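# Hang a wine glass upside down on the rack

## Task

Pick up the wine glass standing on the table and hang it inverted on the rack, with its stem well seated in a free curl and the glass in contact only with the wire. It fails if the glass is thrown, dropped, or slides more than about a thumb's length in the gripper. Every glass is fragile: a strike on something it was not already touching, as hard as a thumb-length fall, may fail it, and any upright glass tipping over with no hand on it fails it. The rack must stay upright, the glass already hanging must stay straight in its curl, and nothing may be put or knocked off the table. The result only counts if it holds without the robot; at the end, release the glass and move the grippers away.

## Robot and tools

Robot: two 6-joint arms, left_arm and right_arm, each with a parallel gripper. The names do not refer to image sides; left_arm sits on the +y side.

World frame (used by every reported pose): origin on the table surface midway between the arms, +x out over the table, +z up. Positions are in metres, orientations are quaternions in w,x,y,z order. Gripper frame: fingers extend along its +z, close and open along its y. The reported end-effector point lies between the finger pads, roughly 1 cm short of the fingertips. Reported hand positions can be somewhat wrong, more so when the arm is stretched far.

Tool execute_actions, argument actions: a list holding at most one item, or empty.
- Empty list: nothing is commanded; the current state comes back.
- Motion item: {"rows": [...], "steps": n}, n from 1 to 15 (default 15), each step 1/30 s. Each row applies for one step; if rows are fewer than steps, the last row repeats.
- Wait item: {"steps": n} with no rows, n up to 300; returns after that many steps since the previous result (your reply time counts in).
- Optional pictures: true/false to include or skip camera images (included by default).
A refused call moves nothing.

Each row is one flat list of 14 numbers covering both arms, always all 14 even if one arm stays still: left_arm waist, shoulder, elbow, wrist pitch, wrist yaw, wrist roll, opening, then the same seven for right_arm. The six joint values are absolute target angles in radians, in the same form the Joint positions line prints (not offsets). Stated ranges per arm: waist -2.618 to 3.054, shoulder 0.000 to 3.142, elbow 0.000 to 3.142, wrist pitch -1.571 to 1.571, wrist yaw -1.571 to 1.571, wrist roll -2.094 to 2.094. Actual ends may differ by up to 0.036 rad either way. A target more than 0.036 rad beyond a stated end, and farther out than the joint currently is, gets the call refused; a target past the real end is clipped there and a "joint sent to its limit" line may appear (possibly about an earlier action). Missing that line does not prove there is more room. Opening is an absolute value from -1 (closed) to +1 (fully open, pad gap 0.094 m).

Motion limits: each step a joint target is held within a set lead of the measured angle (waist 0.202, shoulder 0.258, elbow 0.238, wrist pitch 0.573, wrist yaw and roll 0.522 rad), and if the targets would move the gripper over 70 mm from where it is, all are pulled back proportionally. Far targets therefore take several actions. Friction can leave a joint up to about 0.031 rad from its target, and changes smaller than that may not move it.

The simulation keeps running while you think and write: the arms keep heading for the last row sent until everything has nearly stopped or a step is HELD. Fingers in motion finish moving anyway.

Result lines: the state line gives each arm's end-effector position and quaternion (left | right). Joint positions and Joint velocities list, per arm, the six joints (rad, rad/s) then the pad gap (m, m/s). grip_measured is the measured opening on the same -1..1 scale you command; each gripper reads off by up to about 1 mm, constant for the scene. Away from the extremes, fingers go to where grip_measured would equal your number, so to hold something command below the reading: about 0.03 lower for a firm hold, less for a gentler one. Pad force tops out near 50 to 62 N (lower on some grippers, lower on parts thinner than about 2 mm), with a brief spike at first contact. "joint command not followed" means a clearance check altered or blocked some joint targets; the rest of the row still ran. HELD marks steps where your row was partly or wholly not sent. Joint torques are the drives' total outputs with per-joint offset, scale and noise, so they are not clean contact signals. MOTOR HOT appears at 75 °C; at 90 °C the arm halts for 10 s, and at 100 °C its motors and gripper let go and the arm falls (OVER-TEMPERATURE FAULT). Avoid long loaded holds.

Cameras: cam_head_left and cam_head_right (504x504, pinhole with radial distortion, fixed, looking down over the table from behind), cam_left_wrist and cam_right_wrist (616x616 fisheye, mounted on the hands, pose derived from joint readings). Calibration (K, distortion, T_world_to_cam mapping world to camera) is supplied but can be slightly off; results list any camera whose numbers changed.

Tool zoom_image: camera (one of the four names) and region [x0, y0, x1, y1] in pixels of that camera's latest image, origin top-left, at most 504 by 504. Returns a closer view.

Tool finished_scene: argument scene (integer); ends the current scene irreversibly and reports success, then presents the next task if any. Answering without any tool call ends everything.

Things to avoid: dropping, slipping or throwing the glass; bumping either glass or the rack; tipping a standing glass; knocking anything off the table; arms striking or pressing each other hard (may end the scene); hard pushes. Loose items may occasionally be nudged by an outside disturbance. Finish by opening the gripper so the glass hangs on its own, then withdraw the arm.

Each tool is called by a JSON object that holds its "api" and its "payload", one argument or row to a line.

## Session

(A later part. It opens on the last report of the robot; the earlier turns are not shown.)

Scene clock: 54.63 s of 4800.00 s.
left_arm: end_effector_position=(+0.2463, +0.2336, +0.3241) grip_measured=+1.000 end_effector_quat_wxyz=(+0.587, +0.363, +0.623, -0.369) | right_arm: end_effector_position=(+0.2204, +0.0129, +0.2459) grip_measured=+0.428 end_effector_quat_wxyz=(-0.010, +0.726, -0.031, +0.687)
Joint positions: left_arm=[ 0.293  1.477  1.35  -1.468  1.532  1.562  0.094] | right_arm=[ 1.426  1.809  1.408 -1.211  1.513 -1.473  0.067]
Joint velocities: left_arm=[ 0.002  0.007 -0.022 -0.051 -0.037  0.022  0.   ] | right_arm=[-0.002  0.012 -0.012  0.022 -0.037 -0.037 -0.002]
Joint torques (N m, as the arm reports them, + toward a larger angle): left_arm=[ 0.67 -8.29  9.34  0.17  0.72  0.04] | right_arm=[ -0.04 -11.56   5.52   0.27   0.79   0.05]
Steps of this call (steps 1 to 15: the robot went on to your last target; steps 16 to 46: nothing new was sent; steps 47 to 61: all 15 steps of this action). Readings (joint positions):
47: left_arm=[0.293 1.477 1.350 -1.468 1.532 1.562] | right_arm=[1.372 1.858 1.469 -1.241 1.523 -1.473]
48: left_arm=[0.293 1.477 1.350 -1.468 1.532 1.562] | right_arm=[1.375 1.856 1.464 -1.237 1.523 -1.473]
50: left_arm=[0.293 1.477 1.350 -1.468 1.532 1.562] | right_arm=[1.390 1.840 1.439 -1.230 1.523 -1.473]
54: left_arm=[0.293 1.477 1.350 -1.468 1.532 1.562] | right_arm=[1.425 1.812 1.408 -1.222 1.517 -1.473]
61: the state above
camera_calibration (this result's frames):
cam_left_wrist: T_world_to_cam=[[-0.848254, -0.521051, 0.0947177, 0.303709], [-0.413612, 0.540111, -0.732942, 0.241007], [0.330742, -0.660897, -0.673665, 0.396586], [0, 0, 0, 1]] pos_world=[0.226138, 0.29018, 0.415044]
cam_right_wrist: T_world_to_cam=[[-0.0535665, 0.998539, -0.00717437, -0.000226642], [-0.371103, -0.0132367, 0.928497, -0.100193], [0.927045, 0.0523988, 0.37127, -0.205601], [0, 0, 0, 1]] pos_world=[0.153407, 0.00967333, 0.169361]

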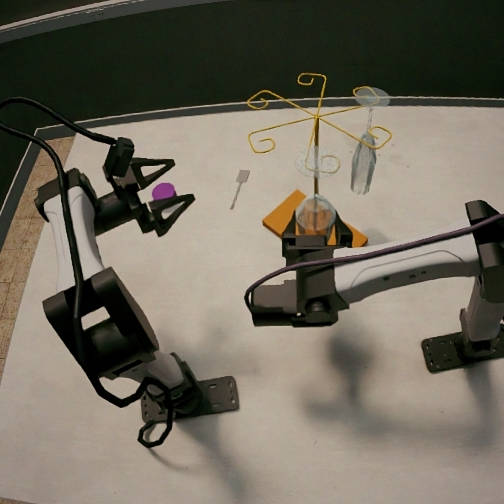

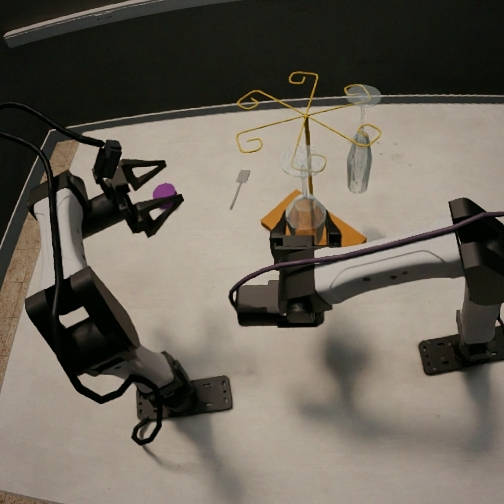

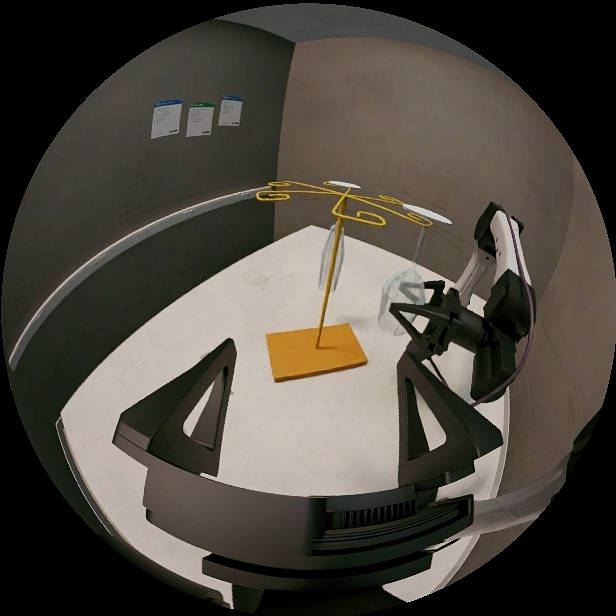

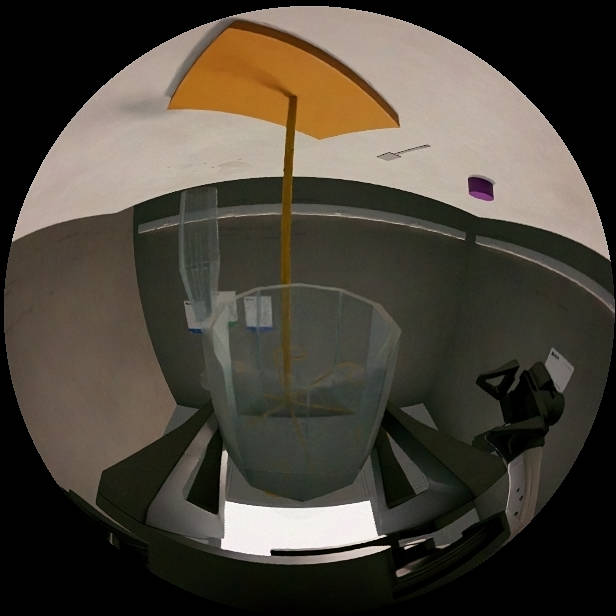

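{"api": "execute_actions", "payload": {
  "actions": [
    {"rows":[[0.3,1.46,1.37,-1.48,1.55,1.57,1,1.43,1.765,1.37,-1.185,1.55,-1.47,0.39],[0.3,1.46,1.37,-1.48,1.55,1.57,1,1.43,1.75,1.35,-1.18,1.55,-1.47,0.39],[0.3,1.46,1.37,-1.48,1.55,1.57,1,1.43,1.735,1.33,-1.17,1.55,-1.47,0.39],[0.3,1.46,1.37,-1.48,1.55,1.57,1,1.42,1.72,1.31,-1.165,1.55,-1.47,0.39],[0.3,1.46,1.37,-1.48,1.55,1.57,1,1.41,1.705,1.29,-1.16,1.55,-1.47,0.39]],"steps":15}
  ]
}}

{"api": "zoom_image", "payload": {
  "camera": "cam_left_wrist",
  "region": [360,180,460,260]
}}

{"api": "zoom_image", "payload": {
  "camera": "cam_head_left",
  "region": [270,120,350,200]
}}

Scene clock: 56.40 s of 4800.00 s.
left_arm: end_effector_position=(+0.2463, +0.2336, +0.3241) grip_measured=+1.000 end_effector_quat_wxyz=(+0.587, +0.363, +0.623, -0.369) | right_arm: end_effector_position=(+0.2230, -0.0093, +0.2445) grip_measured=+0.428 end_effector_quat_wxyz=(-0.009, +0.726, -0.037, +0.687)
Joint positions: left_arm=[ 0.293  1.477  1.35  -1.468  1.532  1.562  0.094] | right_arm=[ 1.415  1.732  1.308 -1.181  1.515 -1.473  0.067]
Joint velocities: left_arm=[ 0.002  0.007  0.012  0.037 -0.022  0.022  0.   ] | right_arm=[ 0.017  0.007 -0.017  0.037 -0.066  0.037  0.   ]
Joint torques (N m, as the arm reports them, + toward a larger angle): left_arm=[ 0.68 -8.28  9.34  0.17  0.72  0.04] | right_arm=[ -0.78 -10.63   5.47   0.3    0.77   0.05]
Steps of this call (steps 1 to 15: the robot went on to your last target; steps 16 to 38: nothing new was sent; steps 39 to 53: all 15 steps of this action). Readings (joint positions):
39: left_arm=[0.293 1.477 1.350 -1.468 1.532 1.562] | right_arm=[1.426 1.807 1.405 -1.205 1.514 -1.473]
40: left_arm=[0.293 1.477 1.350 -1.468 1.532 1.562] | right_arm=[1.426 1.801 1.395 -1.200 1.514 -1.473]
42: left_arm=[0.293 1.477 1.350 -1.468 1.532 1.562] | right_arm=[1.426 1.778 1.360 -1.191 1.515 -1.473]
46: left_arm=[0.293 1.477 1.350 -1.468 1.532 1.562] | right_arm=[1.419 1.735 1.309 -1.187 1.515 -1.473]
53: the state above
camera_calibration (this result's frames):
cam_left_wrist: T_world_to_cam=[[-0.848254, -0.521051, 0.0947177, 0.303709], [-0.413612, 0.540111, -0.732942, 0.241007], [0.330742, -0.660897, -0.673665, 0.396586], [0, 0, 0, 1]] pos_world=[0.226138, 0.29018, 0.415044]
cam_right_wrist: T_world_to_cam=[[-0.0433169, 0.999061, 0.000340792, 0.0179857], [-0.372534, -0.0164687, 0.927873, -0.0977206], [0.927007, 0.0400656, 0.372897, -0.206809], [0, 0, 0, 1]] pos_world=[0.156088, -0.0112923, 0.167785]

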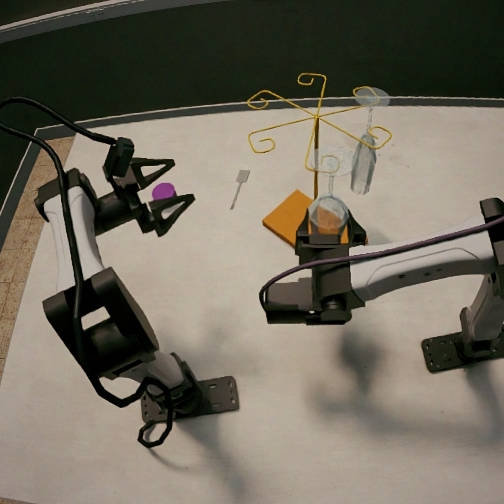

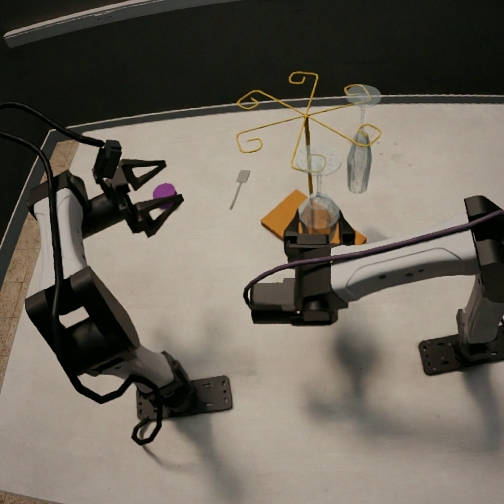

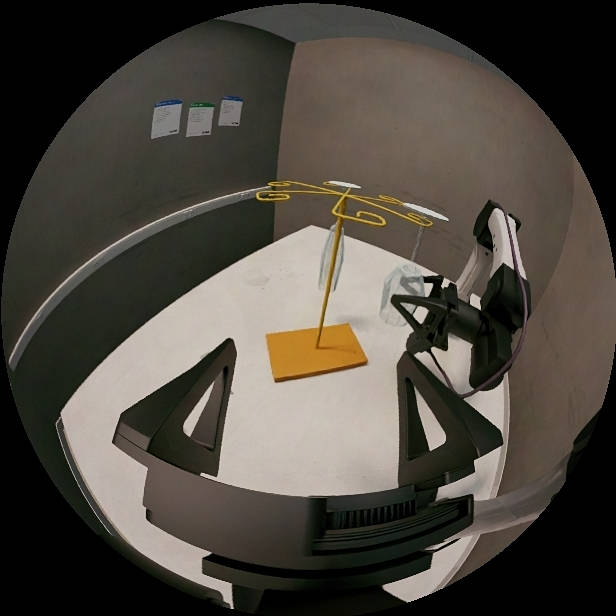

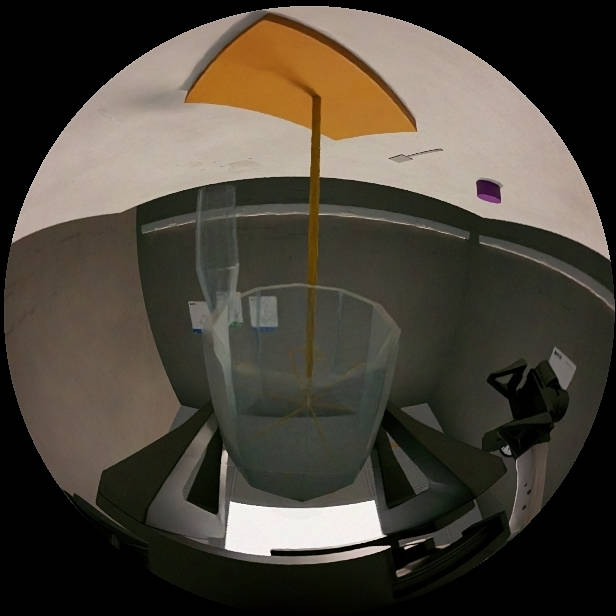

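Region (360, 180, 460, 260) of cam_left_wrist's 616x616 image, scaled by 5.040, with more detail than that image has; it fills the top 403 rows of this view, and the rest is white.

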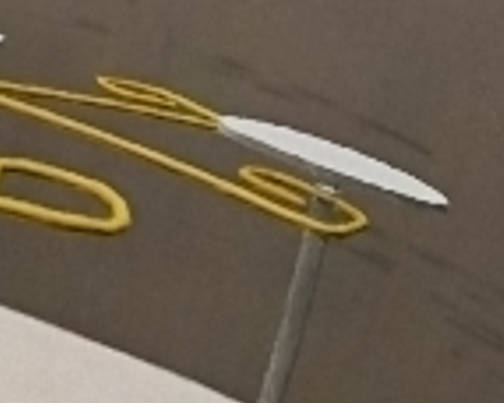

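Region (270, 120, 350, 200) of cam_head_left's 504x504 image, scaled by 6.300, with more detail than that image has.

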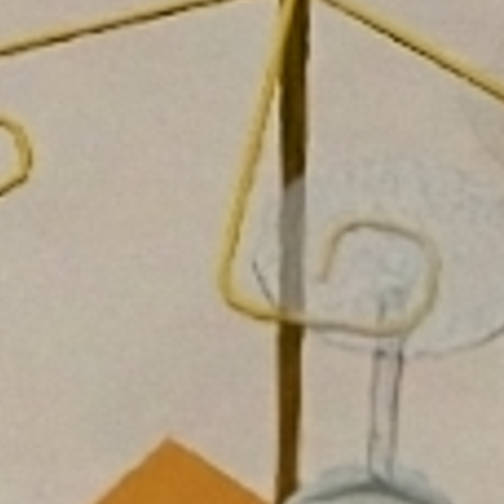

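{"api": "execute_actions", "payload": {
  "actions": [
    {"rows":[[0.3,1.46,1.37,-1.48,1.55,1.57,1,1.41,1.705,1.255,-1.13,1.55,-1.47,0.39]],"steps":15}
  ]
}}

Scene clock: 58.40 s of 4800.00 s.
left_arm: end_effector_position=(+0.2463, +0.2336, +0.3241) grip_measured=+1.000 end_effector_quat_wxyz=(+0.587, +0.363, +0.623, -0.369) | right_arm: end_effector_position=(+0.2229, -0.0121, +0.2373) grip_measured=+0.428 end_effector_quat_wxyz=(-0.007, +0.724, -0.035, +0.689)
Joint positions: left_arm=[ 0.293  1.477  1.35  -1.468  1.532  1.562  0.094] | right_arm=[ 1.415  1.729  1.272 -1.153  1.519 -1.474  0.067]
Joint velocities: left_arm=[-0.012  0.002 -0.012  0.007  0.051 -0.007  0.   ] | right_arm=[ 0.007 -0.002 -0.002  0.037 -0.007 -0.007 -0.001]
Joint torques (N m, as the arm reports them, + toward a larger angle): left_arm=[ 0.68 -8.28  9.34  0.17  0.71  0.04] | right_arm=[ -0.73 -10.27   5.54   0.34   0.75   0.05]
Steps of this call (steps 1 to 15: the robot went on to your last target; steps 16 to 45: nothing new was sent; steps 46 to 60: all 15 steps of this action). Readings (joint positions):
46: left_arm=[0.293 1.477 1.350 -1.468 1.532 1.562] | right_arm=[1.415 1.731 1.303 -1.172 1.516 -1.473]
47: left_arm=[0.293 1.477 1.350 -1.468 1.532 1.562] | right_arm=[1.415 1.729 1.293 -1.165 1.517 -1.473]
49: left_arm=[0.293 1.477 1.350 -1.468 1.532 1.562] | right_arm=[1.415 1.729 1.277 -1.160 1.517 -1.473]
53: left_arm=[0.293 1.477 1.350 -1.468 1.532 1.562] | right_arm=[1.415 1.729 1.272 -1.157 1.519 -1.474]
60: the state above
camera_calibration (this result's frames):
cam_left_wrist: T_world_to_cam=[[-0.848254, -0.521051, 0.0947177, 0.303709], [-0.413612, 0.540111, -0.732942, 0.241007], [0.330742, -0.660897, -0.673665, 0.396586], [0, 0, 0, 1]] pos_world=[0.226138, 0.29018, 0.415044]
cam_right_wrist: T_world_to_cam=[[-0.043491, 0.999035, -0.00610516, 0.0223377], [-0.376566, -0.0107322, 0.926328, -0.0897766], [0.925368, 0.0425859, 0.37667, -0.20446], [0, 0, 0, 1]] pos_world=[0.156365, -0.0145725, 0.160313]

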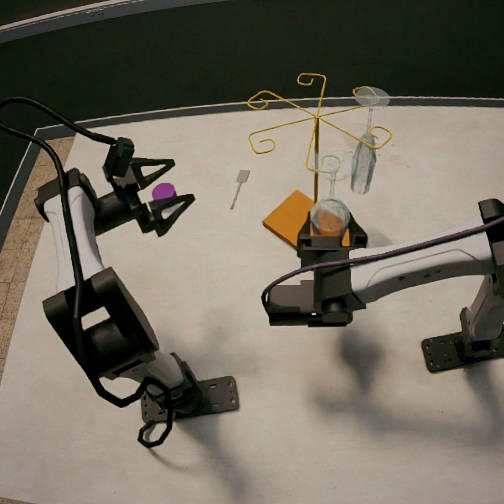

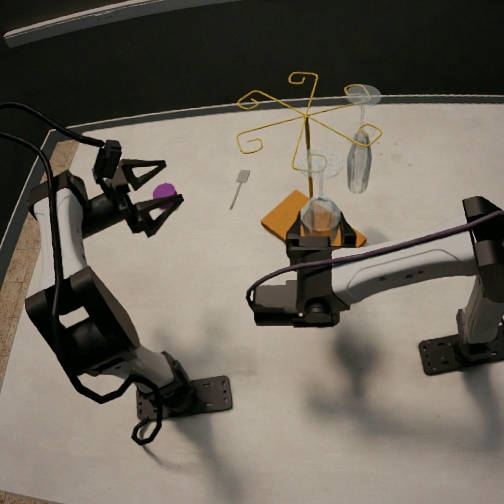

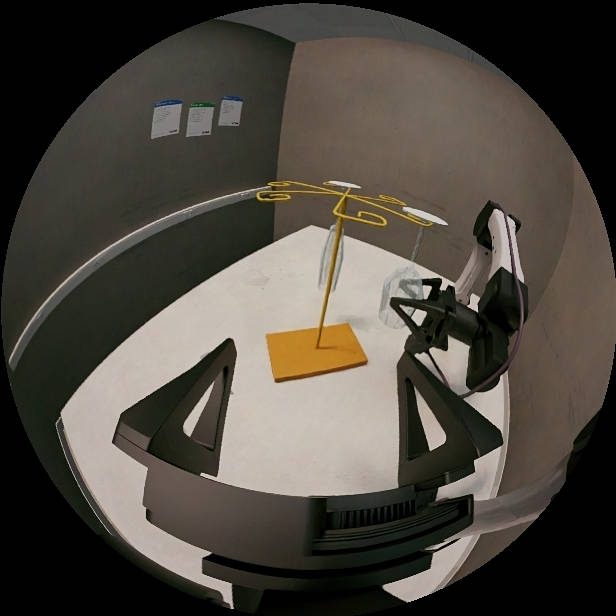

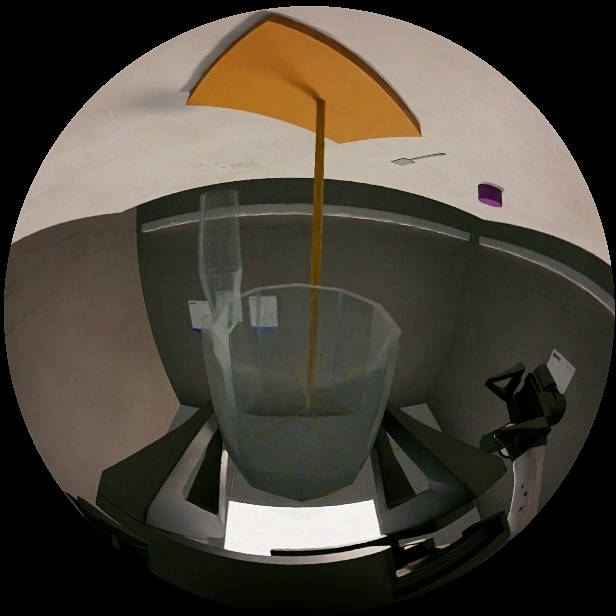

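Foot is at the wire. Release.

{"api": "execute_actions", "payload": {
  "actions": [
    {"rows":[[0.3,1.46,1.37,-1.48,1.55,1.57,1,1.41,1.705,1.25,-1.13,1.55,-1.47,0.43],[0.3,1.46,1.37,-1.48,1.55,1.57,1,1.41,1.705,1.25,-1.13,1.55,-1.47,0.44],[0.3,1.46,1.37,-1.48,1.55,1.57,1,1.41,1.705,1.25,-1.13,1.55,-1.47,0.45],[0.3,1.46,1.37,-1.48,1.55,1.57,1,1.41,1.705,1.25,-1.13,1.55,-1.47,0.46],[0.3,1.46,1.37,-1.48,1.55,1.57,1,1.41,1.705,1.25,-1.13,1.55,-1.47,0.48],[0.3,1.46,1.37,-1.48,1.55,1.57,1,1.41,1.705,1.25,-1.13,1.55,-1.47,0.5],[0.3,1.46,1.37,-1.48,1.55,1.57,1,1.41,1.705,1.25,-1.13,1.55,-1.47,0.55],[0.3,1.46,1.37,-1.48,1.55,1.57,1,1.41,1.705,1.25,-1.13,1.55,-1.47,0.65],[0.3,1.46,1.37,-1.48,1.55,1.57,1,1.41,1.705,1.25,-1.13,1.55,-1.47,0.8],[0.3,1.46,1.37,-1.48,1.55,1.57,1,1.41,1.705,1.25,-1.13,1.55,-1.47,1]],"steps":15}
  ]
}}

{"api": "execute_actions", "payload": {
  "actions": [
    {"rows":[[0.3,1.46,1.37,-1.48,1.55,1.57,1,1.46,1.68,1.21,-1.115,1.55,-1.47,1],[0.3,1.46,1.37,-1.48,1.55,1.57,1,1.46,1.68,1.21,-1.115,1.55,-1.47,1],[0.3,1.46,1.37,-1.48,1.55,1.57,1,1.46,1.68,1.21,-1.115,1.55,-1.47,1],[0.3,1.46,1.37,-1.48,1.55,1.57,1,1.51,1.64,1.15,-1.095,1.55,-1.47,1],[0.3,1.46,1.37,-1.48,1.55,1.57,1,1.51,1.64,1.15,-1.095,1.55,-1.47,1],[0.3,1.46,1.37,-1.48,1.55,1.57,1,1.51,1.64,1.15,-1.095,1.55,-1.47,1],[0.3,1.46,1.37,-1.48,1.55,1.57,1,1.56,1.6,1.09,-1.075,1.55,-1.47,1],[0.3,1.46,1.37,-1.48,1.55,1.57,1,1.56,1.6,1.09,-1.075,1.55,-1.47,1],[0.3,1.46,1.37,-1.48,1.55,1.57,1,1.56,1.6,1.09,-1.075,1.55,-1.47,1],[0.3,1.46,1.37,-1.48,1.55,1.57,1,1.61,1.56,1.03,-1.055,1.55,-1.47,1],[0.3,1.46,1.37,-1.48,1.55,1.57,1,1.61,1.56,1.03,-1.055,1.55,-1.47,1],[0.3,1.46,1.37,-1.48,1.55,1.57,1,1.61,1.56,1.03,-1.055,1.55,-1.47,1],[0.3,1.46,1.37,-1.48,1.55,1.57,1,1.66,1.52,0.97,-1.035,1.55,-1.47,1]],"steps":15}
  ]
}}

Scene clock: 60.87 s of 4800.00 s.
left_arm: end_effector_position=(+0.2463, +0.2336, +0.3241) grip_measured=+1.000 end_effector_quat_wxyz=(+0.587, +0.363, +0.623, -0.369) | right_arm: end_effector_position=(+0.2231, -0.0116, +0.2399) grip_measured=+1.000 end_effector_quat_wxyz=(-0.009, +0.719, -0.036, +0.694)
Joint positions: left_arm=[ 0.293  1.477  1.35  -1.468  1.532  1.562  0.094] | right_arm=[ 1.415  1.729  1.272 -1.149  1.534 -1.474  0.094]
Joint velocities: left_arm=[ 0.027 -0.002  0.017 -0.022 -0.037  0.007  0.   ] | right_arm=[ 0.007  0.012 -0.017 -0.007  0.095 -0.007  0.   ]
Joint torques (N m, as the arm reports them, + toward a larger angle): left_arm=[ 0.68 -8.28  9.35  0.17  0.72  0.04] | right_arm=[ -0.71 -10.24   5.05   0.3    0.58   0.06]
Steps of this call (steps 1 to 15: the robot went on to your last target; steps 16 to 59: nothing new was sent; steps 60 to 74: all 15 steps of this action). Readings (joint positions):
60: left_arm=[0.293 1.477 1.350 -1.468 1.532 1.562] | right_arm=[1.415 1.729 1.272 -1.153 1.519 -1.474]
61: left_arm=[0.293 1.477 1.350 -1.468 1.532 1.562] | right_arm=[1.415 1.729 1.272 -1.152 1.519 -1.474]
63: left_arm=[0.293 1.477 1.350 -1.468 1.532 1.562] | right_arm=[1.415 1.729 1.272 -1.152 1.519 -1.474]
67: left_arm=[0.293 1.477 1.350 -1.468 1.532 1.562] | right_arm=[1.415 1.729 1.272 -1.150 1.528 -1.474]
74: the state above
camera_calibration (this result's frames):
cam_left_wrist: T_world_to_cam=[[-0.848254, -0.521051, 0.0947177, 0.303709], [-0.413612, 0.540111, -0.732942, 0.241007], [0.330742, -0.660897, -0.673665, 0.396586], [0, 0, 0, 1]] pos_world=[0.226138, 0.29018, 0.415044]
cam_right_wrist: T_world_to_cam=[[-0.0439852, 0.999027, -0.00313446, 0.0213225], [-0.390769, -0.0143171, 0.920377, -0.087583], [0.919437, 0.0417079, 0.391019, -0.20771], [0, 0, 0, 1]] pos_world=[0.15769, -0.0138926, 0.161895]

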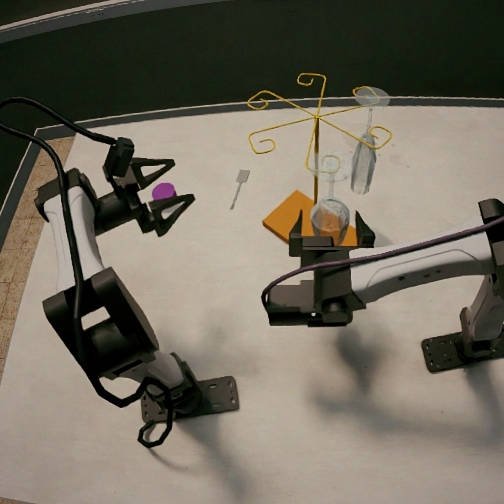

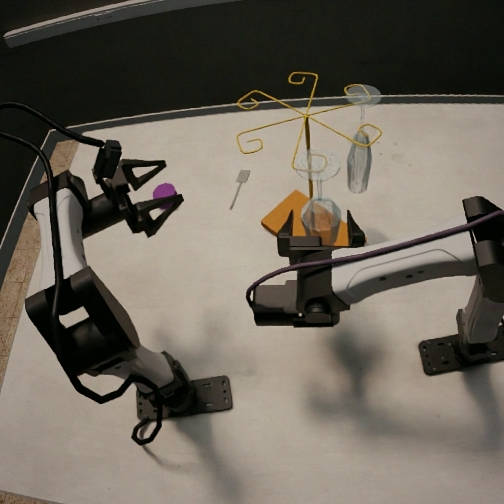

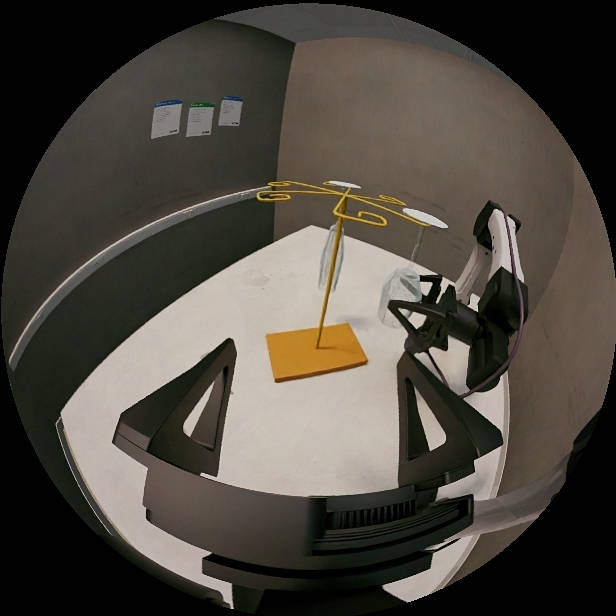

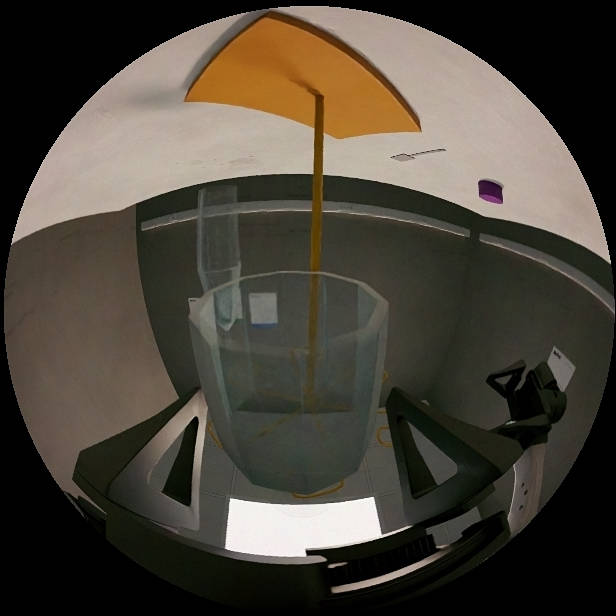

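Scene clock: 61.37 s of 4800.00 s.
left_arm: end_effector_position=(+0.2463, +0.2336, +0.3241) grip_measured=+1.000 end_effector_quat_wxyz=(+0.587, +0.363, +0.623, -0.369) | right_arm: end_effector_position=(+0.1611, -0.0306, +0.2229) grip_measured=+1.000 end_effector_quat_wxyz=(-0.083, +0.715, +0.051, +0.692)
Joint positions: left_arm=[ 0.293  1.477  1.35  -1.468  1.532  1.562  0.094] | right_arm=[ 1.643  1.552  1.007 -1.075  1.543 -1.473  0.094]
Joint velocities: left_arm=[-0.022 -0.012  0.002 -0.022 -0.066  0.022  0.   ] | right_arm=[ 0.388 -0.266 -0.398 -0.022 -0.022  0.037  0.   ]
Joint torques (N m, as the arm reports them, + toward a larger angle): left_arm=[ 0.69 -8.29  9.34  0.17  0.72  0.04] | right_arm=[-0.85 -7.48  5.87  0.52  0.55  0.05]
Steps of this call (steps 1 to 15: all 15 steps of this action). Readings (joint positions):
1: left_arm=[0.293 1.477 1.350 -1.468 1.532 1.562] | right_arm=[1.419 1.725 1.266 -1.143 1.536 -1.474]
2: left_arm=[0.293 1.477 1.350 -1.468 1.532 1.562] | right_arm=[1.428 1.718 1.253 -1.139 1.537 -1.474]
4: left_arm=[0.293 1.477 1.350 -1.468 1.532 1.562] | right_arm=[1.454 1.700 1.226 -1.129 1.539 -1.473]
8: left_arm=[0.293 1.477 1.350 -1.468 1.532 1.562] | right_arm=[1.527 1.645 1.144 -1.110 1.540 -1.473]
15: the state above
camera_calibration (this result's frames):
cam_left_wrist: T_world_to_cam=[[-0.848254, -0.521051, 0.0947177, 0.303709], [-0.413612, 0.540111, -0.732942, 0.241007], [0.330742, -0.660897, -0.673665, 0.396586], [0, 0, 0, 1]] pos_world=[0.226138, 0.29018, 0.415044]
cam_right_wrist: T_world_to_cam=[[-0.268631, 0.963062, -0.0186638, 0.0759916], [-0.387926, -0.0904299, 0.917244, -0.0985531], [0.881675, 0.25364, 0.397889, -0.132321], [0, 0, 0, 1]] pos_world=[0.0988462, -0.048535, 0.144464]

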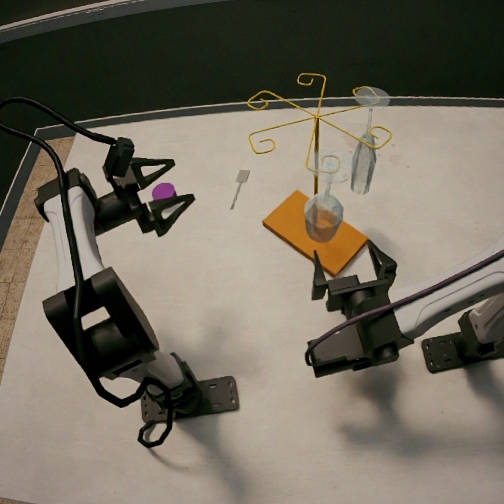

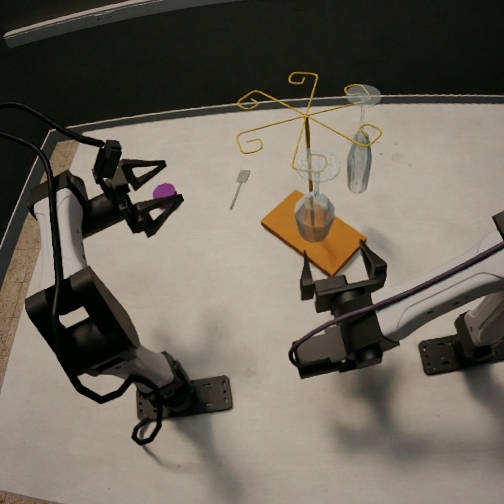

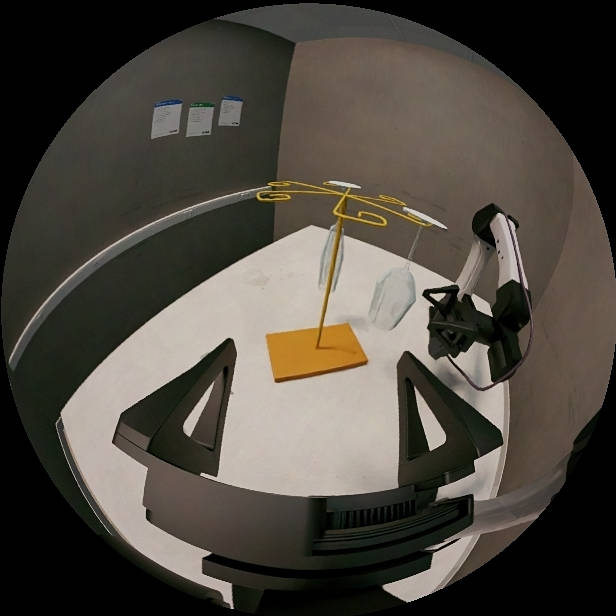

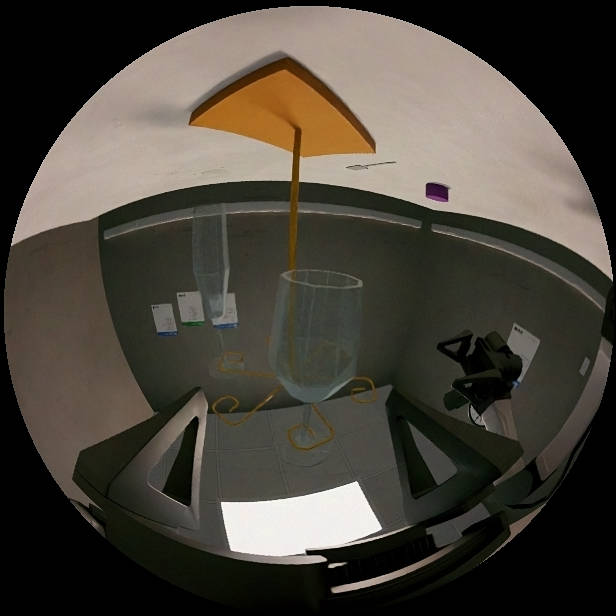

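Glass possibly swinging; let it settle.

{"api": "execute_actions", "payload": {
  "actions": [
    {"steps":90}
  ]
}}

{"api": "zoom_image", "payload": {
  "camera": "cam_head_left",
  "region": [240,60,420,280]
}}

Scene clock: 64.37 s of 4800.00 s.
left_arm: end_effector_position=(+0.2463, +0.2336, +0.3241) grip_measured=+1.000 end_effector_quat_wxyz=(+0.587, +0.363, +0.623, -0.369) | right_arm: end_effector_position=(+0.1576, -0.0306, +0.2214) grip_measured=+1.000 end_effector_quat_wxyz=(-0.093, +0.715, +0.051, +0.691)
Joint positions: left_arm=[ 0.293  1.477  1.35  -1.468  1.532  1.562  0.094] | right_arm=[ 1.657  1.543  0.991 -1.055  1.543 -1.473  0.094]
Joint velocities: left_arm=[-0.012  0.002 -0.027 -0.007  0.007 -0.051  0.   ] | right_arm=[-0.002  0.007 -0.007 -0.007 -0.037 -0.037  0.   ]
Joint torques (N m, as the arm reports them, + toward a larger angle): left_arm=[ 0.68 -8.28  9.35  0.17  0.71  0.04] | right_arm=[-0.07 -8.1   5.02  0.33  0.56  0.06]
Steps of this call (steps 1 to 30: the robot went on to your last target; steps 31 to 90: nothing new was sent). Readings (joint positions):
1: left_arm=[0.293 1.477 1.350 -1.468 1.532 1.562] | right_arm=[1.653 1.546 0.997 -1.075 1.543 -1.473]
2: left_arm=[0.293 1.477 1.350 -1.468 1.532 1.562] | right_arm=[1.657 1.544 0.992 -1.073 1.543 -1.473]
4: left_arm=[0.293 1.477 1.350 -1.468 1.532 1.562] | right_arm=[1.657 1.543 0.991 -1.068 1.543 -1.473]
8: left_arm=[0.293 1.477 1.350 -1.468 1.532 1.562] | right_arm=[1.657 1.543 0.991 -1.060 1.543 -1.473]
90: the state above
All arms were judged still, so your last target was given up. Only a new action makes them travel on or press farther. Fingers that are still opening or closing keep moving.
camera_calibration (this result's frames):
cam_left_wrist: T_world_to_cam=[[-0.848254, -0.521051, 0.0947177, 0.303709], [-0.413612, 0.540111, -0.732942, 0.241007], [0.330742, -0.660897, -0.673665, 0.396586], [0, 0, 0, 1]] pos_world=[0.226138, 0.29018, 0.415044]
cam_right_wrist: T_world_to_cam=[[-0.281865, 0.959445, -0.00421531, 0.0738728], [-0.383933, -0.108763, 0.916933, -0.099598], [0.879288, 0.26007, 0.399019, -0.128268], [0, 0, 0, 1]] pos_world=[0.0953678, -0.0483508, 0.142817]

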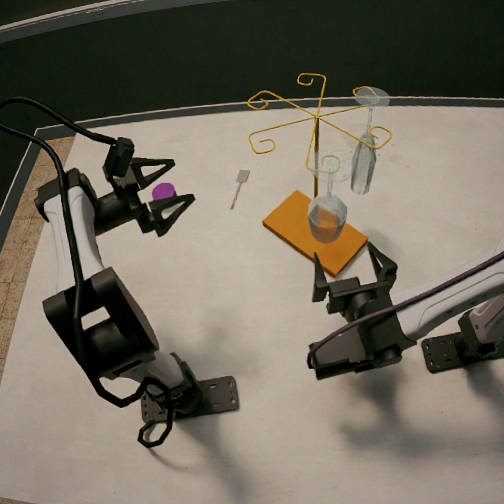

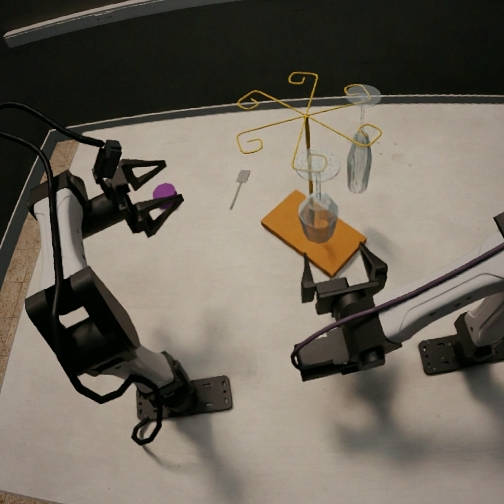

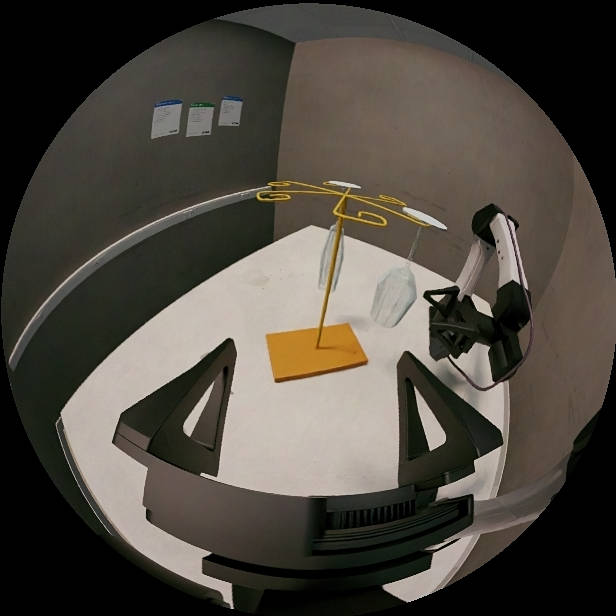

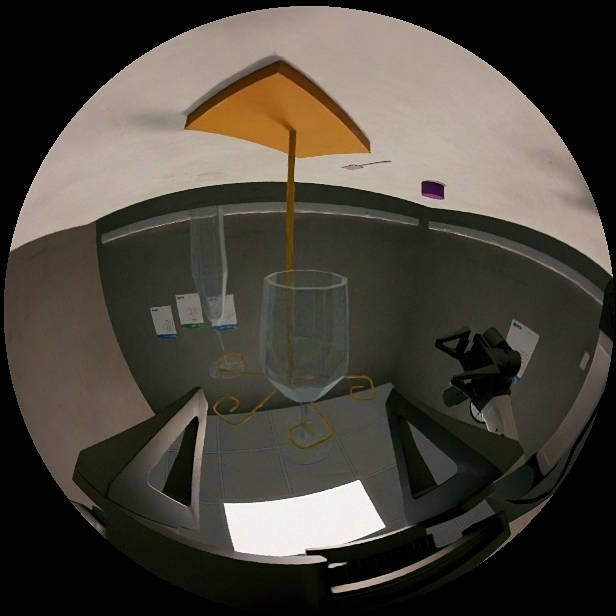

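Region (240, 60, 420, 280) of cam_head_left's 504x504 image, scaled by 2.291, with more detail than that image has; it fills the left 412 columns of this view, and the rest is white.

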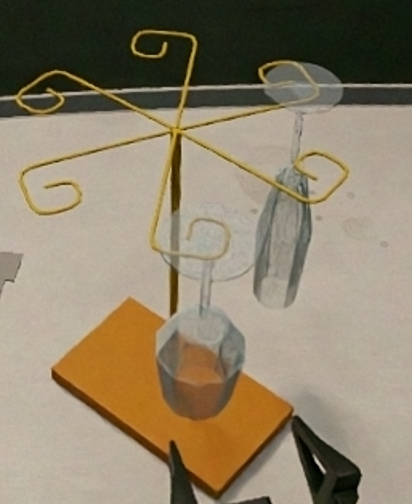

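{"api": "finished_scene", "payload": {
  "scene": 2
}}

The scene is finished: the task was done.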